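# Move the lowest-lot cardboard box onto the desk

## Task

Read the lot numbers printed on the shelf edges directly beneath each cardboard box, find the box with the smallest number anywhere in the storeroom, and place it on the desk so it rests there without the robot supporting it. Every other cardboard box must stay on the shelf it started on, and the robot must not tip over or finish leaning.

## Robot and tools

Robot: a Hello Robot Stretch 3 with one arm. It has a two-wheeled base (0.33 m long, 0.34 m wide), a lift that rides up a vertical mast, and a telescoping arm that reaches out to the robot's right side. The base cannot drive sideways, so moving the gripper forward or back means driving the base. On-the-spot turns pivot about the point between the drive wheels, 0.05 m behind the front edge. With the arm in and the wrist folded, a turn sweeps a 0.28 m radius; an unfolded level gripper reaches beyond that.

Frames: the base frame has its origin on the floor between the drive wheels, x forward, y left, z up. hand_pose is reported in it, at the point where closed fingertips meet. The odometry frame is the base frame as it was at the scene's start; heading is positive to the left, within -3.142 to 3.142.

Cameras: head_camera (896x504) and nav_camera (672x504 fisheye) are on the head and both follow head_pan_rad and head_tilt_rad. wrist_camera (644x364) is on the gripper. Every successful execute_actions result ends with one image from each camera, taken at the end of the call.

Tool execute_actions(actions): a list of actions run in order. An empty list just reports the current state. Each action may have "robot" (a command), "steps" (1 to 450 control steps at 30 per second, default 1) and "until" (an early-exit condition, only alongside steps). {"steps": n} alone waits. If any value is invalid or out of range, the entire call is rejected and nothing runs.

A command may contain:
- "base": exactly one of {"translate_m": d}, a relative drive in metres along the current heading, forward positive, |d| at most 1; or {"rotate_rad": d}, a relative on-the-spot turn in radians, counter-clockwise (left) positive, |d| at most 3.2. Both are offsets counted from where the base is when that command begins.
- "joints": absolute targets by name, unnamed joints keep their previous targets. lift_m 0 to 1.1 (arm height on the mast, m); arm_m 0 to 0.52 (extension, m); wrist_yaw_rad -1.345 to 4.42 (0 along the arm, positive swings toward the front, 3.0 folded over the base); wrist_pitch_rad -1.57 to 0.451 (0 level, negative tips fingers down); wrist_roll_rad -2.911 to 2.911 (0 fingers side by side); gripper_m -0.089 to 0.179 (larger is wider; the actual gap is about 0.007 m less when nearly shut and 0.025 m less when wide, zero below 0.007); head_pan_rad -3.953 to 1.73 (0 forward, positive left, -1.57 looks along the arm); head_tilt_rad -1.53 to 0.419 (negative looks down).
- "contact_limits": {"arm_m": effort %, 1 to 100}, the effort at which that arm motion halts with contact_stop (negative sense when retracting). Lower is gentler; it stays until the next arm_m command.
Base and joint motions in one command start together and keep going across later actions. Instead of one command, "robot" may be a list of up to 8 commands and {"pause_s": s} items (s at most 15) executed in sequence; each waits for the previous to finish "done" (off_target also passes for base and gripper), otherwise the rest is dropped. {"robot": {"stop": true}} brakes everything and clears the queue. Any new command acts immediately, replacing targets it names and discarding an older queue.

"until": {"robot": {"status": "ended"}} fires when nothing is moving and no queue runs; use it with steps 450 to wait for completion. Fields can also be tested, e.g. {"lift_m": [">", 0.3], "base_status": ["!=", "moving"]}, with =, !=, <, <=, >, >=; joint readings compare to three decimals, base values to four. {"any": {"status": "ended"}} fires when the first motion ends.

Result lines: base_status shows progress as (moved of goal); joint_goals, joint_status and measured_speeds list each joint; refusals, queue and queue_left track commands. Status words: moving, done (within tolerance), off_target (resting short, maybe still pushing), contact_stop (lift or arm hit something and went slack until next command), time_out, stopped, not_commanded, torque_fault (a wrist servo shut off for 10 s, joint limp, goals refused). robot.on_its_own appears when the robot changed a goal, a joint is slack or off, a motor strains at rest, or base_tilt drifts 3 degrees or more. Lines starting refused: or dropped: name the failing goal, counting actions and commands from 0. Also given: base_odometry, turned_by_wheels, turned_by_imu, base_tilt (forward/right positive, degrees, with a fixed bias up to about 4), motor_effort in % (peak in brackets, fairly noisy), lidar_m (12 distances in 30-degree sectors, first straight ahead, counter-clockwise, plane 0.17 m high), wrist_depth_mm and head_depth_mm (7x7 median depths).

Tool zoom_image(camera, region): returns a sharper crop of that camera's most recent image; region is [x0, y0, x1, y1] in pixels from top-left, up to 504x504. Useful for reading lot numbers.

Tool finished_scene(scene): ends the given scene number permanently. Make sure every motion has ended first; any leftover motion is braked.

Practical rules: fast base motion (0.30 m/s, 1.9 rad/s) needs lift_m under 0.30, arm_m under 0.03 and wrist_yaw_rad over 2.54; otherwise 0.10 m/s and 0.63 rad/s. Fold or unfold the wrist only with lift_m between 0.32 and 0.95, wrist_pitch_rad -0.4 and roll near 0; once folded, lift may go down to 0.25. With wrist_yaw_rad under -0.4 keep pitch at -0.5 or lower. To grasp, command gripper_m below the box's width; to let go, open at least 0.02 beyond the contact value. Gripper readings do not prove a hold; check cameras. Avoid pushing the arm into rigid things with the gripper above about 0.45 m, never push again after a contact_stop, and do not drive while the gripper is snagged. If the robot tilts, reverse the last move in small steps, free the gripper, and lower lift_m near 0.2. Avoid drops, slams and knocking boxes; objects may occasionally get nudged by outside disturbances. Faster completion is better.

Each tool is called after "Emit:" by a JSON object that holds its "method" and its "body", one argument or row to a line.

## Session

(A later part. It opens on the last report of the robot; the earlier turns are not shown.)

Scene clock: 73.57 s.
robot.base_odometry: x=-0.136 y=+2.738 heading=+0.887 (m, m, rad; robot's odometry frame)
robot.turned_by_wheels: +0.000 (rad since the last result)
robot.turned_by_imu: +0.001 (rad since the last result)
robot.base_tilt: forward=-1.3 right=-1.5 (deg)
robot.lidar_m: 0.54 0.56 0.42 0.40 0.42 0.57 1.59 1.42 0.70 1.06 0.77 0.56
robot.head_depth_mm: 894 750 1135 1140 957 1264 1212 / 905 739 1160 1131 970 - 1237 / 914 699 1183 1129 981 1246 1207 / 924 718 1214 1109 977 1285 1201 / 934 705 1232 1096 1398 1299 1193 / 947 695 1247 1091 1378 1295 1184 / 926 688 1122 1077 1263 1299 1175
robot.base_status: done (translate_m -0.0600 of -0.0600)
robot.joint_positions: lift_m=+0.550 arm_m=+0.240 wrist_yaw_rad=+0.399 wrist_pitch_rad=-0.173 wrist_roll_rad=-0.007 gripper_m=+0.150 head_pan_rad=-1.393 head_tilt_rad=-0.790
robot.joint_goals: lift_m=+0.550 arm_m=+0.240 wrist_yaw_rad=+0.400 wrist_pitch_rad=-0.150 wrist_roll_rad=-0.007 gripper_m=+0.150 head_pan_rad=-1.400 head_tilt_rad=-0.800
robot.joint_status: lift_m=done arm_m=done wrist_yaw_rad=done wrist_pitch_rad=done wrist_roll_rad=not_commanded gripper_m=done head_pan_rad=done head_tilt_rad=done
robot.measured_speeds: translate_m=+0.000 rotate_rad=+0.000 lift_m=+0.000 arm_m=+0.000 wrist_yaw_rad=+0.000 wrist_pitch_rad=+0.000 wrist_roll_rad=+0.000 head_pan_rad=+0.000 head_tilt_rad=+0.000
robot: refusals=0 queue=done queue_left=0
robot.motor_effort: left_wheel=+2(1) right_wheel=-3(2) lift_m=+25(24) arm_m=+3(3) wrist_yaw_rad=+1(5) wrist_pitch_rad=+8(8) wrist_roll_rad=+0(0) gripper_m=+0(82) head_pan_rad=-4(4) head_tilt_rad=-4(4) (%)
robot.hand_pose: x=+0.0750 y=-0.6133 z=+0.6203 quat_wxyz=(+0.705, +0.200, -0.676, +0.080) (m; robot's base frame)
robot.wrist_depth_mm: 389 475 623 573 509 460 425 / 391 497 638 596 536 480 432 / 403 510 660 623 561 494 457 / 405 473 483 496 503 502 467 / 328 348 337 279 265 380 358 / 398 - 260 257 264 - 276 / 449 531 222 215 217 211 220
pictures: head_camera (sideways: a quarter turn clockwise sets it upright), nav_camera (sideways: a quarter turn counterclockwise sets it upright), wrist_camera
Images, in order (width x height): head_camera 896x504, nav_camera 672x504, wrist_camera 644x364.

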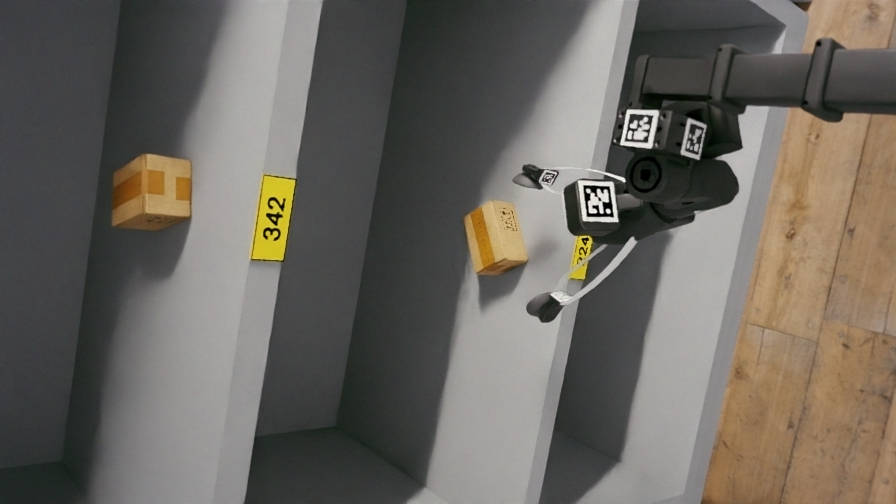

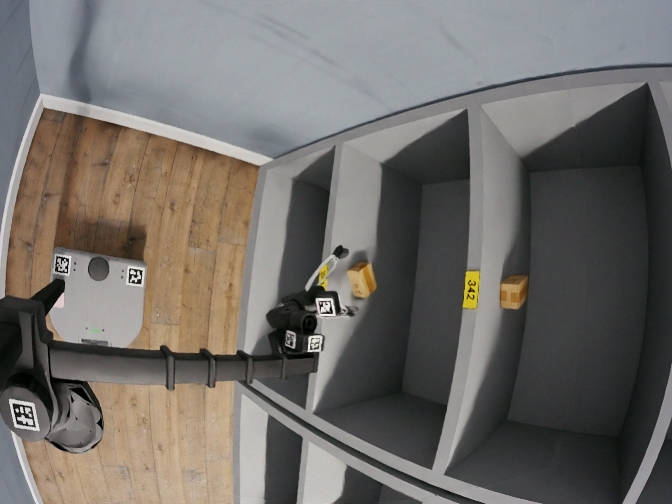

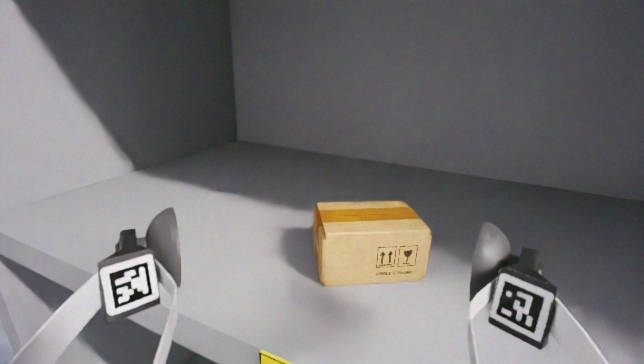

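Emit:
{"method": "execute_actions", "body": {
  "actions": [
    {"robot":{"joints":{"lift_m":0.50,"arm_m":0.28}},"steps":450,"until":{"robot":{"status":"ended"}}}
  ]
}}

Scene clock: 76.40 s.
robot.base_odometry: x=-0.136 y=+2.738 heading=+0.887 (m, m, rad; robot's odometry frame)
robot.turned_by_wheels: +0.000 (rad since the last result)
robot.turned_by_imu: +0.001 (rad since the last result)
robot.base_tilt: forward=-1.2 right=-1.7 (deg)
robot.lidar_m: 0.54 0.57 0.42 0.40 0.42 0.57 1.58 1.42 0.70 1.06 0.77 0.56
robot.head_depth_mm: 898 751 1133 1147 954 1279 1210 / 907 739 1159 1133 971 - 1228 / 916 698 1180 1125 964 1245 1210 / 921 718 1212 1113 982 1292 1202 / 936 706 1236 1106 1390 1298 1189 / 944 693 1245 1095 1378 1303 1186 / 924 686 1117 1078 1259 1296 1181
robot.base_status: done (translate_m -0.0600 of -0.0600)
robot.joint_positions: lift_m=+0.500 arm_m=+0.280 wrist_yaw_rad=+0.399 wrist_pitch_rad=-0.173 wrist_roll_rad=-0.007 gripper_m=+0.150 head_pan_rad=-1.393 head_tilt_rad=-0.790
robot.joint_goals: lift_m=+0.500 arm_m=+0.280 wrist_yaw_rad=+0.400 wrist_pitch_rad=-0.150 wrist_roll_rad=-0.007 gripper_m=+0.150 head_pan_rad=-1.400 head_tilt_rad=-0.800
robot.joint_status: lift_m=done arm_m=done wrist_yaw_rad=done wrist_pitch_rad=done wrist_roll_rad=not_commanded gripper_m=done head_pan_rad=done head_tilt_rad=done
robot.measured_speeds: translate_m=+0.000 rotate_rad=+0.000 lift_m=+0.000 arm_m=+0.000 wrist_yaw_rad=+0.000 wrist_pitch_rad=+0.000 wrist_roll_rad=+0.000 head_pan_rad=+0.000 head_tilt_rad=+0.000
robot: refusals=0 queue=done queue_left=0
robot.motor_effort: left_wheel=+2(2) right_wheel=-3(2) lift_m=+11(27) arm_m=+2(3) wrist_yaw_rad=+1(1) wrist_pitch_rad=+8(8) wrist_roll_rad=+0(0) gripper_m=+0(0) head_pan_rad=-4(4) head_tilt_rad=-3(4) (%)
robot.hand_pose: x=+0.0750 y=-0.6533 z=+0.5713 quat_wxyz=(+0.705, +0.199, -0.676, +0.080) (m; robot's base frame)
robot.wrist_depth_mm: 383 483 589 538 480 437 391 / 394 482 617 567 496 446 410 / 407 489 595 562 517 469 427 / 332 337 346 219 308 372 383 / 236 251 242 210 218 268 262 / 218 - 187 189 190 - 195 / 444 193 157 153 155 151 159
pictures: head_camera (sideways: a quarter turn clockwise sets it upright), nav_camera (sideways: a quarter turn counterclockwise sets it upright), wrist_camera
Images, in order (width x height): head_camera 896x504, nav_camera 672x504, wrist_camera 644x364.

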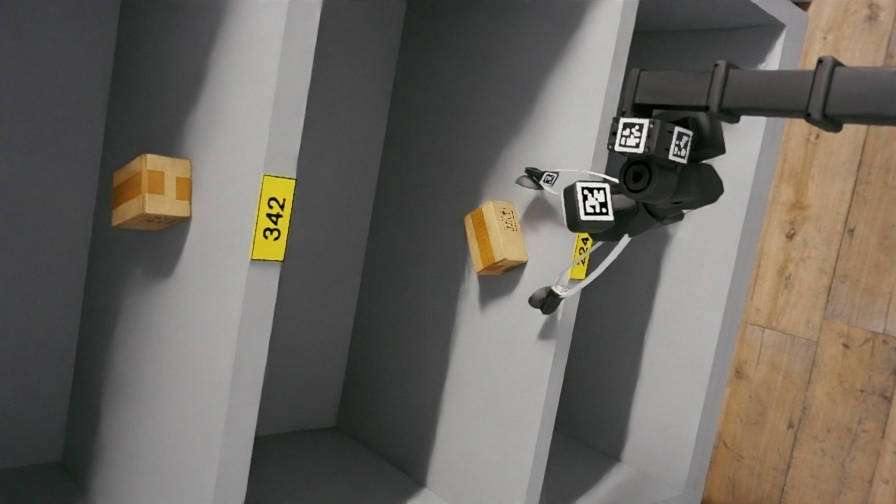

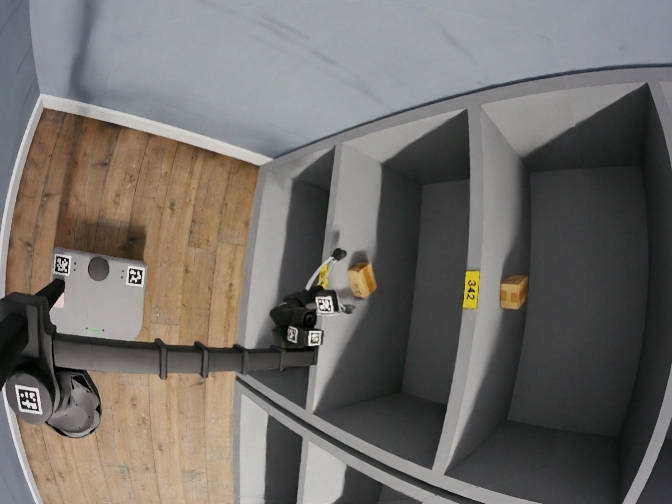

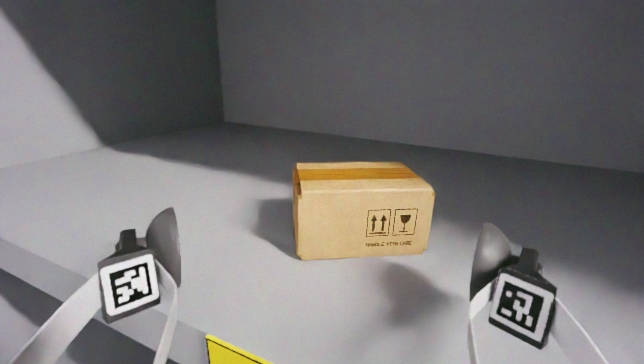

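Emit:
{"method": "execute_actions", "body": {
  "actions": [
    {"robot":[{"joints":{"lift_m":0.49,"gripper_m":0.179}},{"joints":{"arm_m":0.365}}],"steps":450,"until":{"robot":{"status":"ended"}}}
  ]
}}

Scene clock: 79.07 s.
robot.base_odometry: x=-0.136 y=+2.738 heading=+0.887 (m, m, rad; robot's odometry frame)
robot.turned_by_wheels: +0.000 (rad since the last result)
robot.turned_by_imu: +0.001 (rad since the last result)
robot.base_tilt: forward=-1.6 right=-1.7 (deg)
robot.lidar_m: 0.54 0.56 0.42 0.40 0.42 0.57 1.58 1.42 0.70 1.06 0.77 0.56
robot.head_depth_mm: 898 751 1136 1146 957 1274 1206 / 908 742 1157 1134 989 1291 - / 915 697 1190 1126 - 1291 1206 / 927 718 1215 1115 998 1293 1201 / 932 704 1235 1108 1384 1300 1191 / 943 694 1240 1090 1384 1304 1188 / 923 685 1115 1078 1265 1292 1178
robot.base_status: done (translate_m -0.0600 of -0.0600)
robot.joint_positions: lift_m=+0.490 arm_m=+0.365 wrist_yaw_rad=+0.399 wrist_pitch_rad=-0.173 wrist_roll_rad=-0.007 gripper_m=+0.179 head_pan_rad=-1.393 head_tilt_rad=-0.790
robot.joint_goals: lift_m=+0.490 arm_m=+0.365 wrist_yaw_rad=+0.400 wrist_pitch_rad=-0.150 wrist_roll_rad=-0.007 gripper_m=+0.179 head_pan_rad=-1.400 head_tilt_rad=-0.800
robot.joint_status: lift_m=done arm_m=done wrist_yaw_rad=done wrist_pitch_rad=done wrist_roll_rad=not_commanded gripper_m=done head_pan_rad=done head_tilt_rad=done
robot.measured_speeds: translate_m=+0.000 rotate_rad=+0.000 lift_m=+0.000 arm_m=+0.000 wrist_yaw_rad=+0.000 wrist_pitch_rad=+0.000 wrist_roll_rad=+0.000 head_pan_rad=+0.000 head_tilt_rad=+0.000
robot: refusals=0 queue=done queue_left=0
robot.motor_effort: left_wheel=+2(2) right_wheel=-3(3) lift_m=+10(10) arm_m=+4(4) wrist_yaw_rad=+1(1) wrist_pitch_rad=+8(8) wrist_roll_rad=+0(0) gripper_m=+1(83) head_pan_rad=-5(5) head_tilt_rad=-4(4) (%)
robot.hand_pose: x=+0.0750 y=-0.7383 z=+0.5613 quat_wxyz=(+0.705, +0.199, -0.676, +0.080) (m; robot's base frame)
robot.wrist_depth_mm: 386 485 523 455 401 366 332 / 391 489 545 474 413 379 345 / 403 467 546 489 440 390 360 / 306 312 318 318 331 338 350 / 215 229 124 129 206 247 238 / - 169 128 133 161 177 184 / 136 137 134 137 142 143 147
pictures: head_camera (sideways: a quarter turn clockwise sets it upright), nav_camera (sideways: a quarter turn counterclockwise sets it upright), wrist_camera
Images, in order (width x height): head_camera 896x504, nav_camera 672x504, wrist_camera 644x364.

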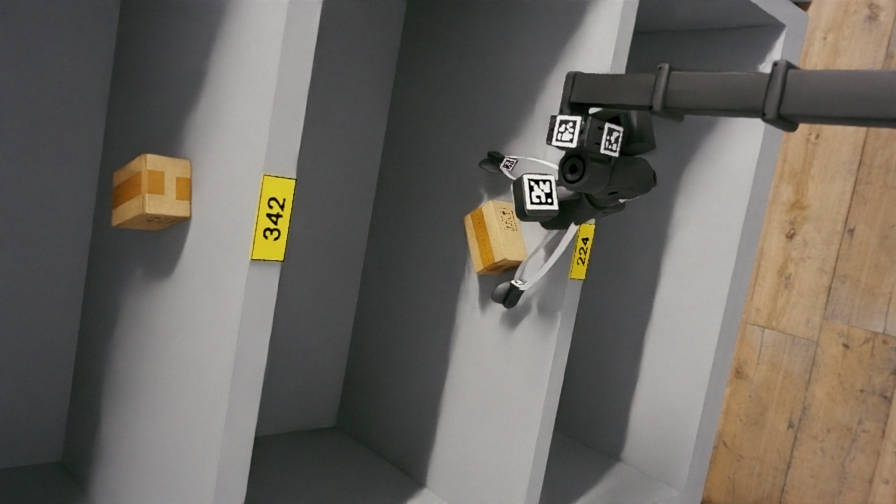

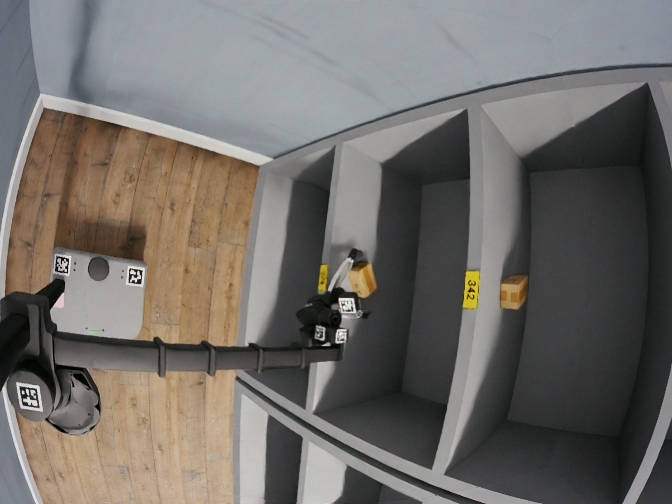

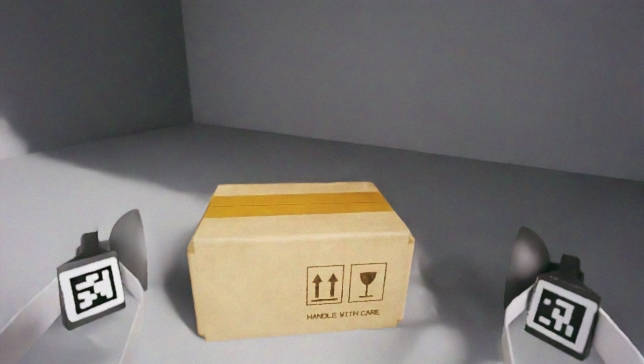

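Emit:
{"method": "execute_actions", "body": {
  "actions": [
    {"robot":[{"base":{"translate_m":0.011}},{"joints":{"gripper_m":0.04}}],"steps":450,"until":{"robot":{"status":"ended"}}}
  ]
}}

Scene clock: 82.50 s.
robot.base_odometry: x=-0.129 y=+2.747 heading=+0.887 (m, m, rad; robot's odometry frame)
robot.turned_by_wheels: +0.000 (rad since the last result)
robot.turned_by_imu: +0.001 (rad since the last result)
robot.base_tilt: forward=-1.2 right=-1.6 (deg)
robot.lidar_m: 0.53 0.55 0.42 0.40 0.42 0.57 1.59 1.43 0.71 1.06 0.76 0.55
robot.head_depth_mm: 896 750 1127 1147 956 1283 1216 / 909 743 1154 1133 993 1291 - / 910 699 1180 1130 - 1297 1208 / 928 716 1213 1116 1001 1294 1202 / 932 706 1233 1099 1392 1306 1194 / 942 694 1245 1096 1383 1298 1184 / 906 687 1092 1064 1235 1301 1178
robot.base_status: done (translate_m +0.0110 of +0.0110)
robot.joint_positions: lift_m=+0.490 arm_m=+0.365 wrist_yaw_rad=+0.400 wrist_pitch_rad=-0.173 wrist_roll_rad=-0.007 gripper_m=+0.042 head_pan_rad=-1.393 head_tilt_rad=-0.790
robot.joint_goals: lift_m=+0.490 arm_m=+0.365 wrist_yaw_rad=+0.400 wrist_pitch_rad=-0.150 wrist_roll_rad=-0.007 gripper_m=+0.040 head_pan_rad=-1.400 head_tilt_rad=-0.800
robot.joint_status: lift_m=done arm_m=done wrist_yaw_rad=done wrist_pitch_rad=done wrist_roll_rad=not_commanded gripper_m=done head_pan_rad=done head_tilt_rad=done
robot.measured_speeds: translate_m=+0.000 rotate_rad=+0.000 lift_m=+0.000 arm_m=+0.000 wrist_yaw_rad=+0.000 wrist_pitch_rad=+0.000 wrist_roll_rad=+0.000 head_pan_rad=+0.000 head_tilt_rad=+0.000
robot: refusals=0 queue=done queue_left=0
robot.motor_effort: left_wheel=+2(4) right_wheel=-2(5) lift_m=+11(11) arm_m=+4(3) wrist_yaw_rad=+0(1) wrist_pitch_rad=+8(7) wrist_roll_rad=+0(0) gripper_m=-31(96) head_pan_rad=-4(4) head_tilt_rad=-3(3) (%)
robot.hand_pose: x=+0.0752 y=-0.7382 z=+0.5613 quat_wxyz=(+0.705, +0.200, -0.676, +0.081) (m; robot's base frame)
robot.wrist_depth_mm: 379 469 523 453 401 364 335 / 382 483 545 474 418 381 346 / 394 465 534 480 446 398 360 / 302 309 319 325 333 342 346 / 216 219 128 126 128 233 237 / 168 176 122 125 130 183 179 / 141 137 129 132 136 140 145
pictures: head_camera (sideways: a quarter turn clockwise sets it upright), nav_camera (sideways: a quarter turn counterclockwise sets it upright), wrist_camera
Images, in order (width x height): head_camera 896x504, nav_camera 672x504, wrist_camera 644x364.

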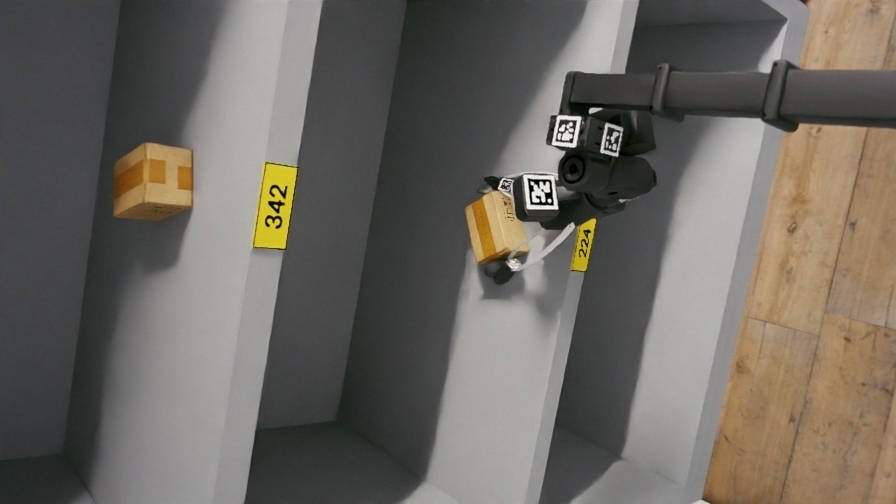

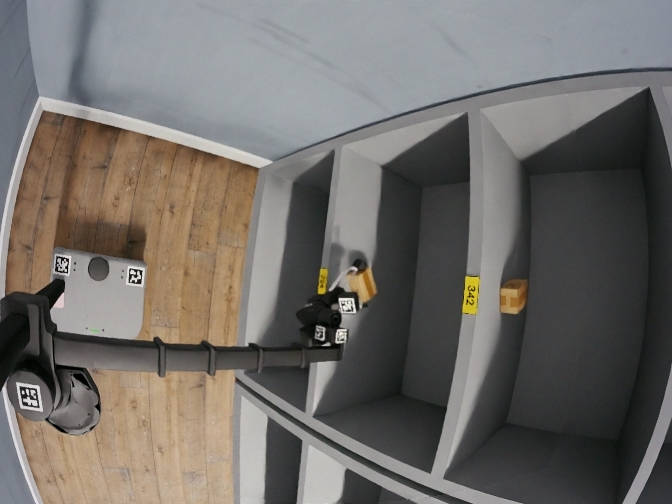

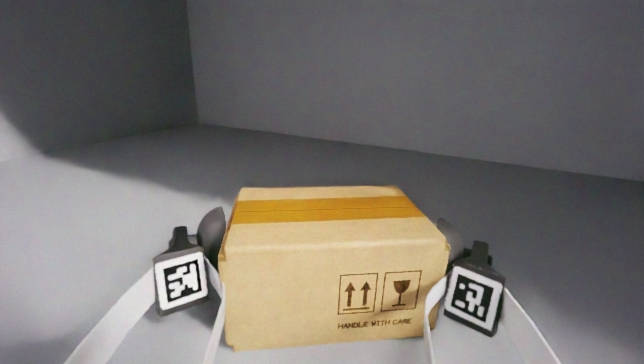

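Emit:
{"method": "execute_actions", "body": {
  "actions": [
    {"robot":[{"joints":{"lift_m":0.52,"gripper_m":0.025}},{"joints":{"arm_m":0.0}}],"steps":450,"until":{"robot":{"status":"ended"}}}
  ]
}}

Scene clock: 87.87 s.
robot.base_odometry: x=-0.129 y=+2.747 heading=+0.887 (m, m, rad; robot's odometry frame)
robot.turned_by_wheels: +0.000 (rad since the last result)
robot.turned_by_imu: +0.001 (rad since the last result)
robot.base_tilt: forward=-1.3 right=-1.4 (deg)
robot.lidar_m: 0.53 0.55 0.42 0.40 0.42 0.57 1.58 1.43 0.71 1.06 0.76 0.55
robot.head_depth_mm: 896 752 1134 1143 959 1286 1213 / 908 740 1159 1135 970 1303 1218 / 916 700 1185 1122 985 1302 1208 / 922 716 1206 1116 1001 1292 1245 / 935 706 1243 1102 1386 1291 1194 / 940 695 1240 1096 1379 1300 1186 / 909 688 1094 1068 1239 1302 1179
robot.base_status: done (translate_m +0.0110 of +0.0110)
robot.joint_positions: lift_m=+0.520 arm_m=+0.001 wrist_yaw_rad=+0.400 wrist_pitch_rad=-0.178 wrist_roll_rad=-0.007 gripper_m=+0.048 head_pan_rad=-1.393 head_tilt_rad=-0.790
robot.joint_goals: lift_m=+0.520 arm_m=+0.000 wrist_yaw_rad=+0.400 wrist_pitch_rad=-0.150 wrist_roll_rad=-0.007 gripper_m=+0.047 head_pan_rad=-1.400 head_tilt_rad=-0.800
robot.joint_status: lift_m=done arm_m=done wrist_yaw_rad=done wrist_pitch_rad=done wrist_roll_rad=not_commanded gripper_m=done head_pan_rad=done head_tilt_rad=done
robot.measured_speeds: translate_m=+0.000 rotate_rad=+0.000 lift_m=+0.000 arm_m=+0.000 wrist_yaw_rad=+0.000 wrist_pitch_rad=+0.000 wrist_roll_rad=+0.000 head_pan_rad=+0.000 head_tilt_rad=+0.000
robot: refusals=0 queue=done queue_left=0
robot.on_its_own: gripper_m is held at +0.047, not at your +0.025, by its stall guard, which is still easing
robot.motor_effort: left_wheel=+2(2) right_wheel=-2(2) lift_m=+25(26) arm_m=-5(5) wrist_yaw_rad=+0(0) wrist_pitch_rad=+9(9) wrist_roll_rad=+0(0) gripper_m=-28(100) head_pan_rad=-5(4) head_tilt_rad=-4(4) (%)
robot.hand_pose: x=+0.0751 y=-0.3743 z=+0.5892 quat_wxyz=(+0.705, +0.201, -0.675, +0.079) (m; robot's base frame)
robot.wrist_depth_mm: 416 489 629 802 729 664 589 / 429 511 669 834 742 681 608 / 435 530 611 720 740 684 633 / 440 560 489 427 416 426 433 / 455 576 130 126 127 353 319 / 479 564 121 125 130 806 725 / 479 649 401 134 697 745 714
pictures: head_camera (sideways: a quarter turn clockwise sets it upright), nav_camera (sideways: a quarter turn counterclockwise sets it upright), wrist_camera
Images, in order (width x height): head_camera 896x504, nav_camera 672x504, wrist_camera 644x364.

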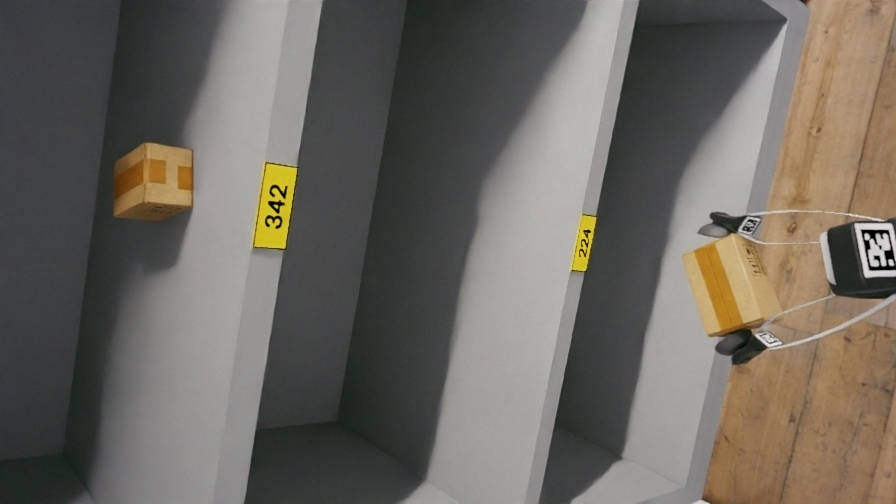

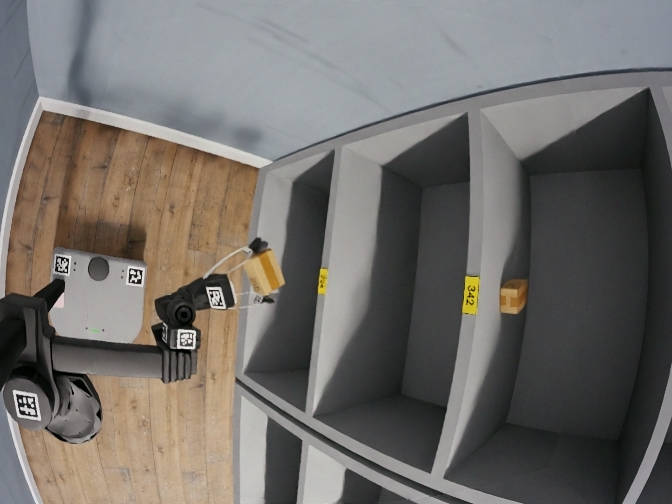

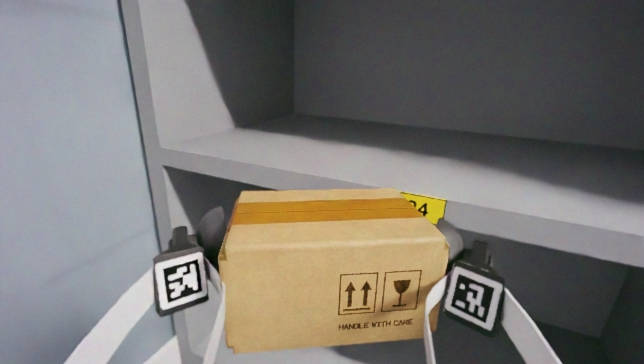

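Emit:
{"method": "execute_actions", "body": {
  "actions": [
    {"robot":{"joints":{"gripper_m":0.05,"wrist_yaw_rad":2.6,"wrist_pitch_rad":-0.4,"lift_m":0.42,"head_pan_rad":-1.0,"head_tilt_rad":-1.2},"base":{"translate_m":-0.2}},"steps":450,"until":{"robot":{"wrist_yaw_rad":[">",2.56]}}},
    {"robot":{"joints":{"lift_m":0.285}},"steps":450,"until":{"robot":{"status":"ended"}}}
  ]
}}

Scene clock: 91.60 s.
robot.base_odometry: x=-0.255 y=+2.592 heading=+0.887 (m, m, rad; robot's odometry frame)
robot.turned_by_wheels: +0.000 (rad since the last result)
robot.turned_by_imu: +0.001 (rad since the last result)
robot.base_tilt: forward=-1.4 right=-1.7 (deg)
robot.lidar_m: 0.73 0.57 0.42 0.40 0.42 0.57 1.58 1.25 0.63 0.63 0.96 0.76
robot.head_depth_mm: 1072 996 924 1351 1302 1230 1143 / 1098 991 1408 1354 1317 1225 1141 / 1093 983 1425 1372 1306 - - / 1084 991 1447 1395 1292 1231 - / 1059 1015 1450 1388 1287 1201 - / 1015 1198 1454 1384 1282 1196 1096 / 950 1119 1317 1374 1279 1184 1109
robot.base_status: done (translate_m -0.2000 of -0.2000)
robot.joint_positions: lift_m=+0.285 arm_m=+0.001 wrist_yaw_rad=+2.598 wrist_pitch_rad=-0.425 wrist_roll_rad=-0.007 gripper_m=+0.066 head_pan_rad=-1.007 head_tilt_rad=-1.185
robot.joint_goals: lift_m=+0.285 arm_m=+0.000 wrist_yaw_rad=+2.600 wrist_pitch_rad=-0.400 wrist_roll_rad=-0.007 gripper_m=+0.066 head_pan_rad=-1.000 head_tilt_rad=-1.200
robot.joint_status: lift_m=done arm_m=done wrist_yaw_rad=done wrist_pitch_rad=done wrist_roll_rad=not_commanded gripper_m=done head_pan_rad=done head_tilt_rad=done
robot.measured_speeds: translate_m=+0.000 rotate_rad=+0.000 lift_m=+0.000 arm_m=+0.000 wrist_yaw_rad=+0.000 wrist_pitch_rad=+0.000 wrist_roll_rad=+0.000 head_pan_rad=+0.000 head_tilt_rad=+0.000
robot: refusals=0 queue=done queue_left=0
robot.on_its_own: gripper_m is held at +0.066, not at your +0.050, by its stall guard, which is still easing
robot.motor_effort: left_wheel=+2(3) right_wheel=-2(7) lift_m=+11(21) arm_m=-5(5) wrist_yaw_rad=+2(4) wrist_pitch_rad=+8(8) wrist_roll_rad=+0(0) gripper_m=-16(30) head_pan_rad=+3(34) head_tilt_rad=-5(28) (%)
robot.hand_pose: x=+0.0943 y=+0.0454 z=+0.2966 quat_wxyz=(+0.329, +0.704, -0.041, +0.628) (m; robot's base frame)
robot.wrist_depth_mm: 335 367 417 475 555 637 538 / 362 395 446 524 604 697 557 / 382 438 492 578 682 712 585 / 406 461 521 574 709 712 586 / 435 485 129 126 128 590 578 / 461 492 121 125 130 506 507 / - - 129 134 409 418 429
pictures: head_camera (sideways: a quarter turn clockwise sets it upright), nav_camera (sideways: a quarter turn counterclockwise sets it upright), wrist_camera
Images, in order (width x height): head_camera 896x504, nav_camera 672x504, wrist_camera 644x364.

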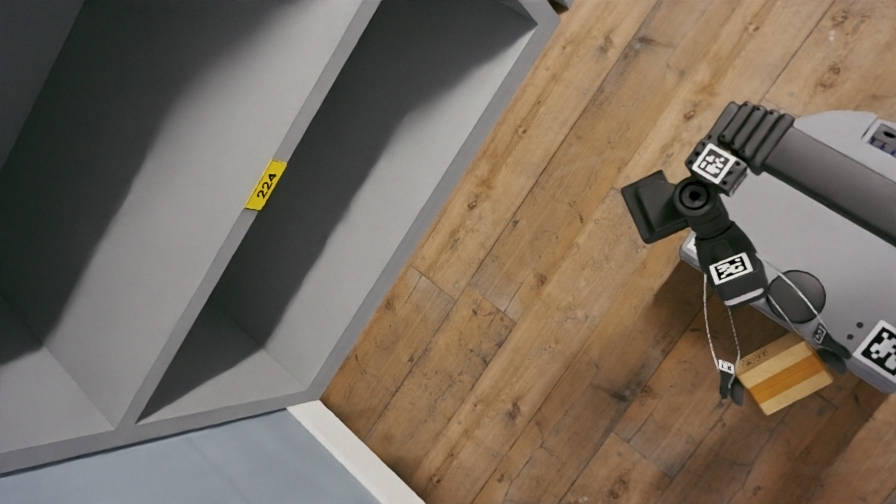

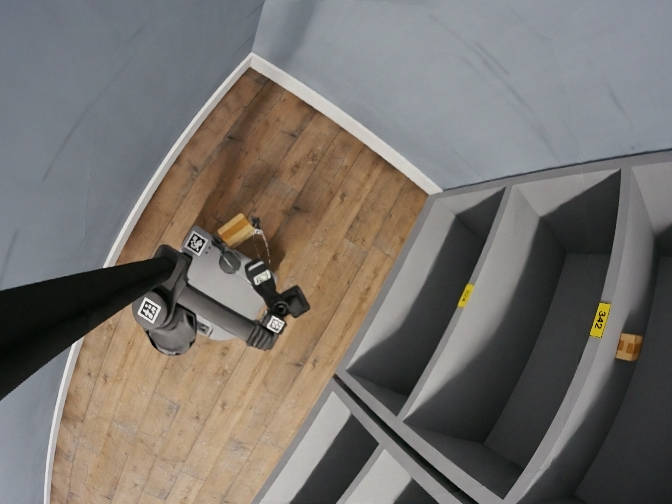

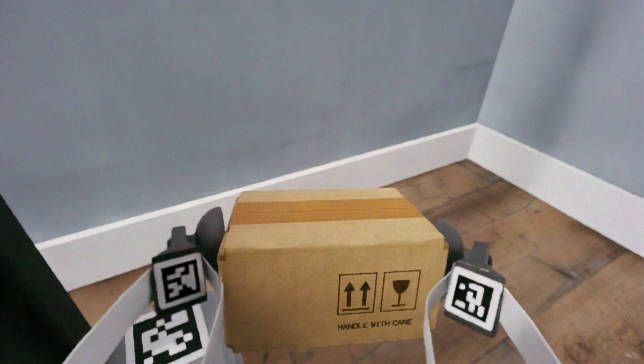

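Emit:
{"method": "execute_actions", "body": {
  "actions": [
    {"robot":{"joints":{"gripper_m":0.066,"head_pan_rad":-0.6,"head_tilt_rad":-1.0},"base":{"translate_m":-1.0}},"steps":450,"until":{"robot":{"status":"ended"}}}
  ]
}}

Scene clock: 96.70 s.
robot.base_odometry: x=-0.887 y=+1.817 heading=+0.887 (m, m, rad; robot's odometry frame)
robot.turned_by_wheels: +0.000 (rad since the last result)
robot.turned_by_imu: +0.001 (rad since the last result)
robot.base_tilt: forward=-1.2 right=-1.7 (deg)
robot.lidar_m: 1.57 0.57 0.42 0.40 0.42 0.57 1.58 1.20 0.63 0.61 1.05 0.96
robot.head_depth_mm: 1047 1220 1074 992 1338 1243 1154 / 979 1170 1088 1503 1360 1265 1159 / 924 1087 1321 1506 1403 1259 1159 / 1435 1226 1407 1546 1395 1249 1137 / 1463 1885 1717 1561 1382 1246 1134 / 1573 1923 1770 1550 1373 1240 1127 / 1677 1920 1766 1537 1364 1227 1117
robot.base_status: done (translate_m -1.0000 of -1.0000)
robot.joint_positions: lift_m=+0.285 arm_m=+0.001 wrist_yaw_rad=+2.599 wrist_pitch_rad=-0.425 wrist_roll_rad=-0.007 gripper_m=+0.067 head_pan_rad=-0.607 head_tilt_rad=-1.001
robot.joint_goals: lift_m=+0.285 arm_m=+0.000 wrist_yaw_rad=+2.600 wrist_pitch_rad=-0.400 wrist_roll_rad=-0.007 gripper_m=+0.066 head_pan_rad=-0.600 head_tilt_rad=-1.000
robot.joint_status: lift_m=done arm_m=done wrist_yaw_rad=done wrist_pitch_rad=done wrist_roll_rad=not_commanded gripper_m=done head_pan_rad=done head_tilt_rad=done
robot.measured_speeds: translate_m=+0.000 rotate_rad=+0.000 lift_m=+0.000 arm_m=+0.000 wrist_yaw_rad=+0.000 wrist_pitch_rad=+0.000 wrist_roll_rad=+0.000 head_pan_rad=+0.000 head_tilt_rad=+0.000
robot: refusals=0 queue=done queue_left=0
robot.motor_effort: left_wheel=+2(5) right_wheel=-3(11) lift_m=+11(11) arm_m=-5(5) wrist_yaw_rad=+1(2) wrist_pitch_rad=+8(9) wrist_roll_rad=+0(0) gripper_m=-19(18) head_pan_rad=+3(34) head_tilt_rad=+0(11) (%)
robot.hand_pose: x=+0.0942 y=+0.0455 z=+0.2966 quat_wxyz=(+0.329, +0.704, -0.040, +0.628) (m; robot's base frame)
robot.wrist_depth_mm: 338 371 417 476 557 668 823 / 355 400 446 516 609 761 994 / 385 428 496 580 682 830 981 / 410 460 516 576 715 748 732 / 445 478 129 126 128 601 613 / 470 489 121 125 130 502 512 / - - 128 134 412 425 432
pictures: head_camera (sideways: a quarter turn clockwise sets it upright), nav_camera (sideways: a quarter turn counterclockwise sets it upright), wrist_camera
Images, in order (width x height): head_camera 896x504, nav_camera 672x504, wrist_camera 644x364.

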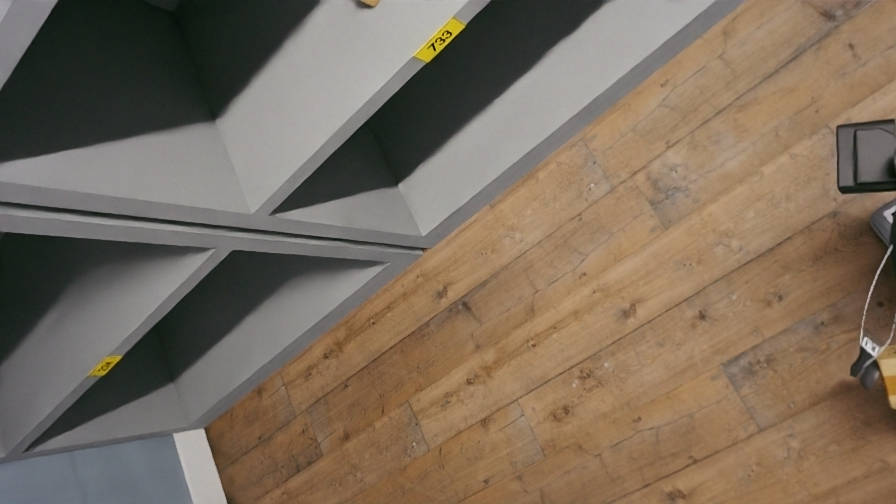

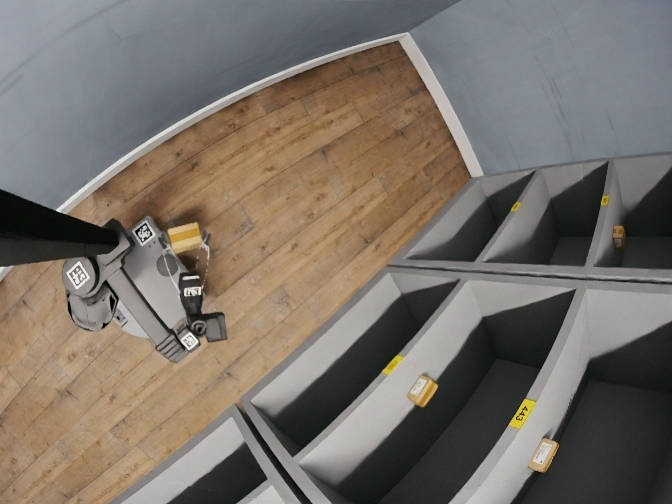

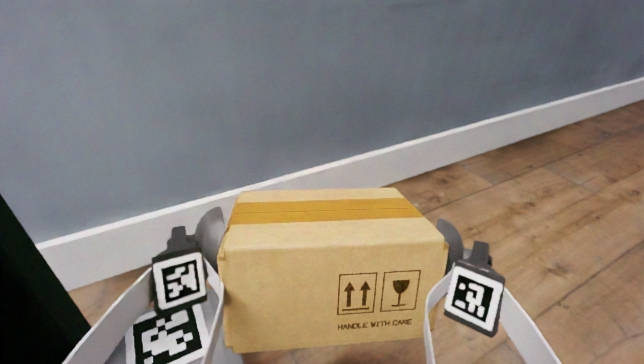

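Emit:
{"method": "execute_actions", "body": {
  "actions": [
    {"robot":{"joints":{"head_pan_rad":-0.85,"head_tilt_rad":-0.65},"base":{"translate_m":-1.0}},"steps":450,"until":{"robot":{"status":"ended"}}}
  ]
}}

Scene clock: 101.73 s.
robot.base_odometry: x=-1.520 y=+1.042 heading=+0.887 (m, m, rad; robot's odometry frame)
robot.turned_by_wheels: +0.000 (rad since the last result)
robot.turned_by_imu: +0.001 (rad since the last result)
robot.base_tilt: forward=-1.4 right=-1.9 (deg)
robot.lidar_m: 1.57 0.57 0.42 0.40 0.42 0.57 1.59 1.15 1.10 0.61 1.10 1.01
robot.head_depth_mm: 992 1035 744 1227 1085 914 1226 / 1060 1086 767 1297 1059 964 1209 / 1111 1116 808 1344 1045 1391 1227 / 1025 1065 1256 1329 1127 1402 1279 / 932 989 1137 1242 1454 1436 1268 / 862 938 1053 1197 1401 1467 1260 / 1339 1106 1643 1859 1706 1455 1250
robot.base_status: done (translate_m -1.0000 of -1.0000)
robot.joint_positions: lift_m=+0.285 arm_m=+0.001 wrist_yaw_rad=+2.599 wrist_pitch_rad=-0.425 wrist_roll_rad=-0.007 gripper_m=+0.067 head_pan_rad=-0.843 head_tilt_rad=-0.655
robot.joint_goals: lift_m=+0.285 arm_m=+0.000 wrist_yaw_rad=+2.600 wrist_pitch_rad=-0.400 wrist_roll_rad=-0.007 gripper_m=+0.066 head_pan_rad=-0.850 head_tilt_rad=-0.650
robot.joint_status: lift_m=done arm_m=done wrist_yaw_rad=done wrist_pitch_rad=done wrist_roll_rad=not_commanded gripper_m=done head_pan_rad=done head_tilt_rad=done
robot.measured_speeds: translate_m=+0.000 rotate_rad=+0.000 lift_m=+0.000 arm_m=+0.000 wrist_yaw_rad=+0.000 wrist_pitch_rad=+0.000 wrist_roll_rad=+0.000 head_pan_rad=+0.000 head_tilt_rad=+0.000
robot: refusals=0 queue=done queue_left=0
robot.motor_effort: left_wheel=+2(4) right_wheel=-3(10) lift_m=+11(11) arm_m=-5(5) wrist_yaw_rad=+2(1) wrist_pitch_rad=+8(8) wrist_roll_rad=+0(0) gripper_m=-20(19) head_pan_rad=-4(27) head_tilt_rad=+2(24) (%)
robot.hand_pose: x=+0.0942 y=+0.0455 z=+0.2966 quat_wxyz=(+0.329, +0.704, -0.040, +0.628) (m; robot's base frame)
robot.wrist_depth_mm: 336 369 411 468 549 668 844 / 358 392 447 528 618 760 953 / 380 431 483 579 676 863 966 / 406 463 518 574 697 730 734 / 436 479 129 126 128 594 599 / 477 494 121 125 130 520 492 / - - 128 133 405 422 436
pictures: head_camera (sideways: a quarter turn clockwise sets it upright), nav_camera (sideways: a quarter turn counterclockwise sets it upright), wrist_camera
Images, in order (width x height): head_camera 896x504, nav_camera 672x504, wrist_camera 644x364.

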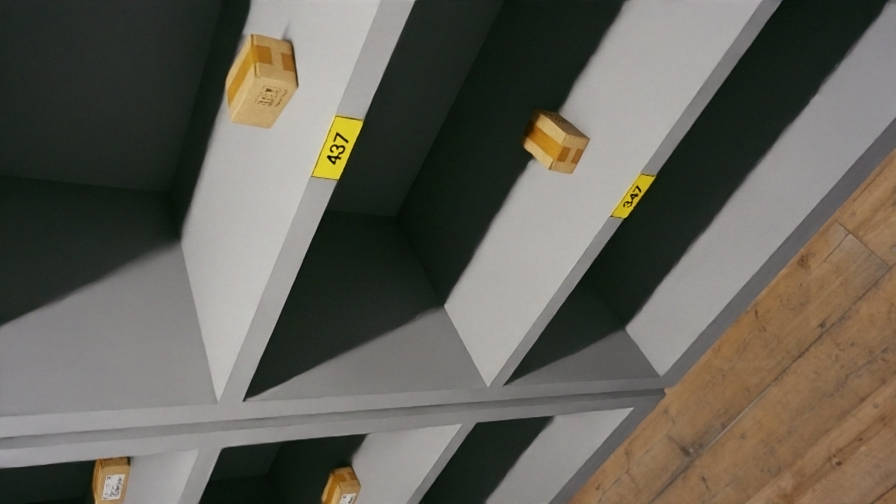

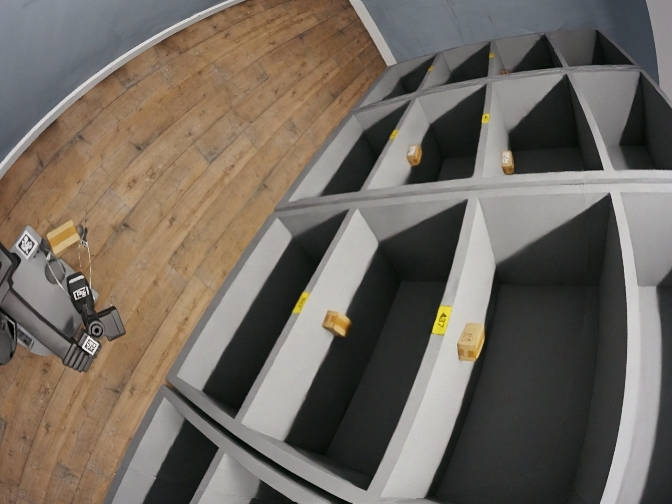

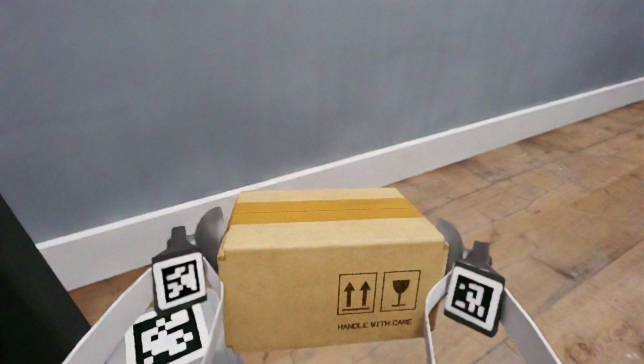

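Emit:
{"method": "execute_actions", "body": {
  "actions": [
    {"robot":[{"joints":{"head_pan_rad":0.0,"head_tilt_rad":-0.7},"base":{"translate_m":-1.0}},{"base":{"translate_m":-0.16}},{"base":{"rotate_rad":-1.571}}],"steps":450,"until":{"robot":{"status":"ended"}}}
  ]
}}

Scene clock: 111.17 s.
robot.base_odometry: x=-2.253 y=+0.143 heading=-0.684 (m, m, rad; robot's odometry frame)
robot.turned_by_wheels: -1.571 (rad since the last result)
robot.turned_by_imu: -1.562 (rad since the last result)
robot.base_tilt: forward=-1.3 right=-1.7 (deg)
robot.lidar_m: 0.62 0.63 1.19 1.51 0.57 0.42 0.40 0.42 0.58 0.87 0.91 1.25
robot.head_depth_mm: 2899 2845 2665 2225 1794 1488 1278 / 2969 3306 2928 2221 1762 1476 1263 / 3017 3296 2884 2178 1741 1459 1263 / 2955 3330 2852 2155 1741 1452 1248 / 2988 3270 2790 2149 1682 1440 1246 / 706 744 787 836 887 1070 1200 / 509 564 635 1143 968 1313 1204
robot.base_status: done (rotate_rad -1.5709 of -1.5710)
robot.joint_positions: lift_m=+0.285 arm_m=+0.001 wrist_yaw_rad=+2.599 wrist_pitch_rad=-0.425 wrist_roll_rad=-0.007 gripper_m=+0.067 head_pan_rad=-0.007 head_tilt_rad=-0.693
robot.joint_goals: lift_m=+0.285 arm_m=+0.000 wrist_yaw_rad=+2.600 wrist_pitch_rad=-0.400 wrist_roll_rad=-0.007 gripper_m=+0.066 head_pan_rad=+0.000 head_tilt_rad=-0.700
robot.joint_status: lift_m=done arm_m=done wrist_yaw_rad=done wrist_pitch_rad=done wrist_roll_rad=not_commanded gripper_m=done head_pan_rad=done head_tilt_rad=done
robot.measured_speeds: translate_m=+0.000 rotate_rad=+0.000 lift_m=+0.000 arm_m=+0.000 wrist_yaw_rad=+0.000 wrist_pitch_rad=+0.000 wrist_roll_rad=+0.000 head_pan_rad=+0.000 head_tilt_rad=+0.000
robot: refusals=0 queue=done queue_left=0
robot.motor_effort: left_wheel=+2(9) right_wheel=-3(12) lift_m=+11(11) arm_m=-5(5) wrist_yaw_rad=+1(2) wrist_pitch_rad=+8(8) wrist_roll_rad=+0(0) gripper_m=-19(20) head_pan_rad=+4(50) head_tilt_rad=-3(8) (%)
robot.hand_pose: x=+0.0942 y=+0.0454 z=+0.2965 quat_wxyz=(+0.329, +0.704, -0.040, +0.628) (m; robot's base frame)
robot.wrist_depth_mm: - - - - - - 779 / - - - - - - 478 / 893 951 946 959 834 784 522 / 701 701 711 735 736 655 621 / 572 586 129 126 128 590 598 / 504 504 121 125 131 520 501 / - - 128 133 408 421 432
pictures: head_camera (sideways: a quarter turn clockwise sets it upright), nav_camera (sideways: a quarter turn counterclockwise sets it upright), wrist_camera
Images, in order (width x height): head_camera 896x504, nav_camera 672x504, wrist_camera 644x364.

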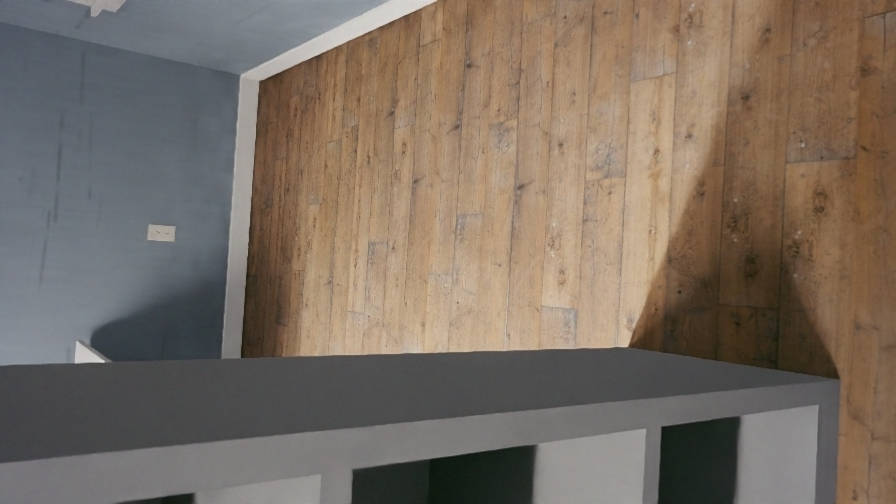

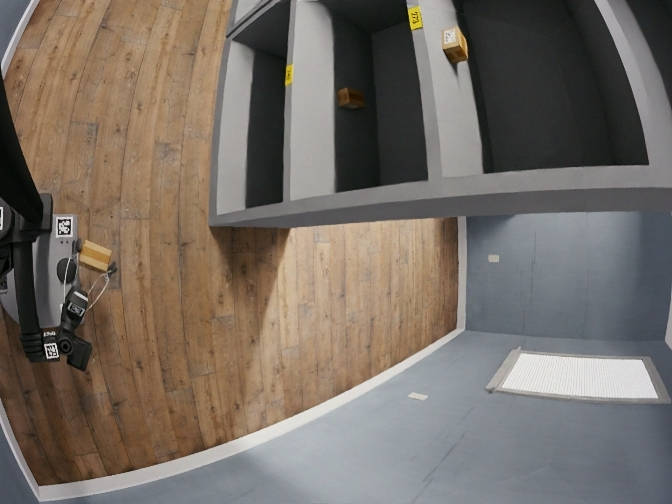

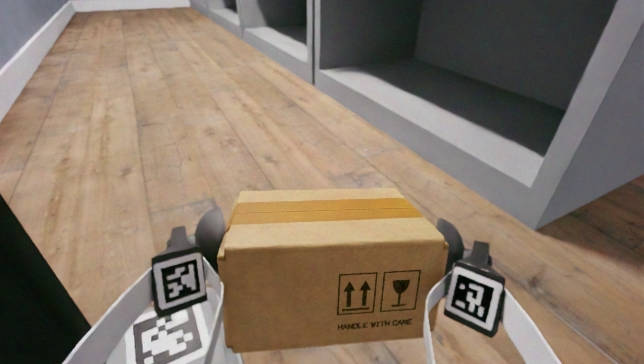

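Emit:
{"method": "execute_actions", "body": {
  "actions": [
    {"robot":[{"base":{"rotate_rad":-0.26}},{"base":{"translate_m":1.0}},{"base":{"translate_m":0.15}},{"base":{"rotate_rad":1.125},"joints":{"head_tilt_rad":-0.5}}],"steps":450,"until":{"robot":{"status":"ended"}}}
  ]
}}

Scene clock: 121.90 s.
robot.base_odometry: x=-1.578 y=-0.789 heading=+0.181 (m, m, rad; robot's odometry frame)
robot.turned_by_wheels: +0.865 (rad since the last result)
robot.turned_by_imu: +0.865 (rad since the last result)
robot.base_tilt: forward=-1.5 right=-1.5 (deg)
robot.lidar_m: 2.38 0.58 0.43 0.52 1.52 1.04 0.66 0.59 0.60 0.73 1.41 1.95
robot.head_depth_mm: 2326 2422 2213 2645 2238 1747 1427 / 2509 2657 2320 2825 2192 1729 1421 / 2731 2907 2332 2832 2174 1711 1413 / 3038 3207 2762 2885 2158 1699 1408 / 3354 3615 3831 2887 2125 1672 1386 / 3893 - - 2884 2112 1662 1381 / 3801 3988 - 2844 2094 1657 1373
robot.base_status: done (rotate_rad +1.1249 of +1.1250)
robot.joint_positions: lift_m=+0.285 arm_m=+0.001 wrist_yaw_rad=+2.599 wrist_pitch_rad=-0.425 wrist_roll_rad=-0.007 gripper_m=+0.067 head_pan_rad=-0.007 head_tilt_rad=-0.507
robot.joint_goals: lift_m=+0.285 arm_m=+0.000 wrist_yaw_rad=+2.600 wrist_pitch_rad=-0.400 wrist_roll_rad=-0.007 gripper_m=+0.066 head_pan_rad=+0.000 head_tilt_rad=-0.500
robot.joint_status: lift_m=done arm_m=done wrist_yaw_rad=done wrist_pitch_rad=done wrist_roll_rad=not_commanded gripper_m=done head_pan_rad=done head_tilt_rad=done
robot.measured_speeds: translate_m=+0.000 rotate_rad=+0.000 lift_m=+0.000 arm_m=+0.000 wrist_yaw_rad=+0.000 wrist_pitch_rad=+0.000 wrist_roll_rad=+0.000 head_pan_rad=+0.000 head_tilt_rad=+0.000
robot: refusals=0 queue=done queue_left=0
robot.motor_effort: left_wheel=-1(8) right_wheel=+3(13) lift_m=+11(11) arm_m=-5(5) wrist_yaw_rad=+1(2) wrist_pitch_rad=+9(8) wrist_roll_rad=+0(0) gripper_m=-20(19) head_pan_rad=+4(3) head_tilt_rad=+3(17) (%)
robot.hand_pose: x=+0.0942 y=+0.0454 z=+0.2965 quat_wxyz=(+0.329, +0.704, -0.040, +0.628) (m; robot's base frame)
robot.wrist_depth_mm: - 520 473 428 899 - - / - 587 519 469 - - - / 909 816 574 518 901 973 969 / 716 707 631 546 724 738 735 / 577 578 129 126 128 588 601 / 491 496 121 125 129 513 507 / - - 128 133 406 425 434
pictures: head_camera (sideways: a quarter turn clockwise sets it upright), nav_camera (sideways: a quarter turn counterclockwise sets it upright), wrist_camera
Images, in order (width x height): head_camera 896x504, nav_camera 672x504, wrist_camera 644x364.

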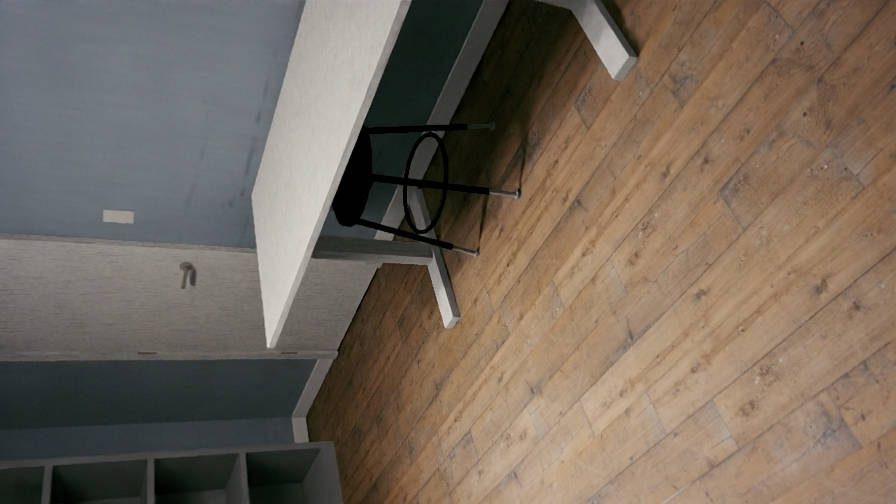

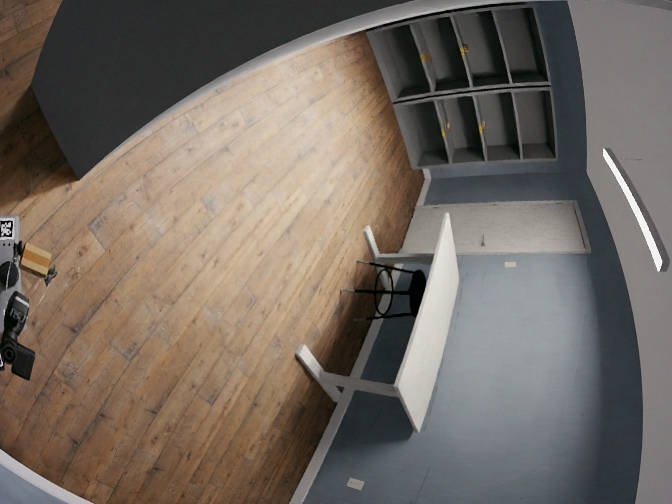

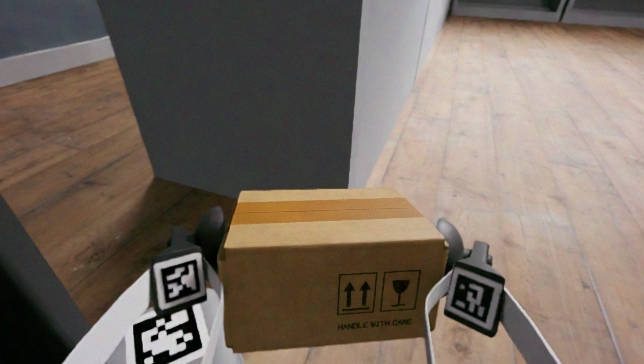

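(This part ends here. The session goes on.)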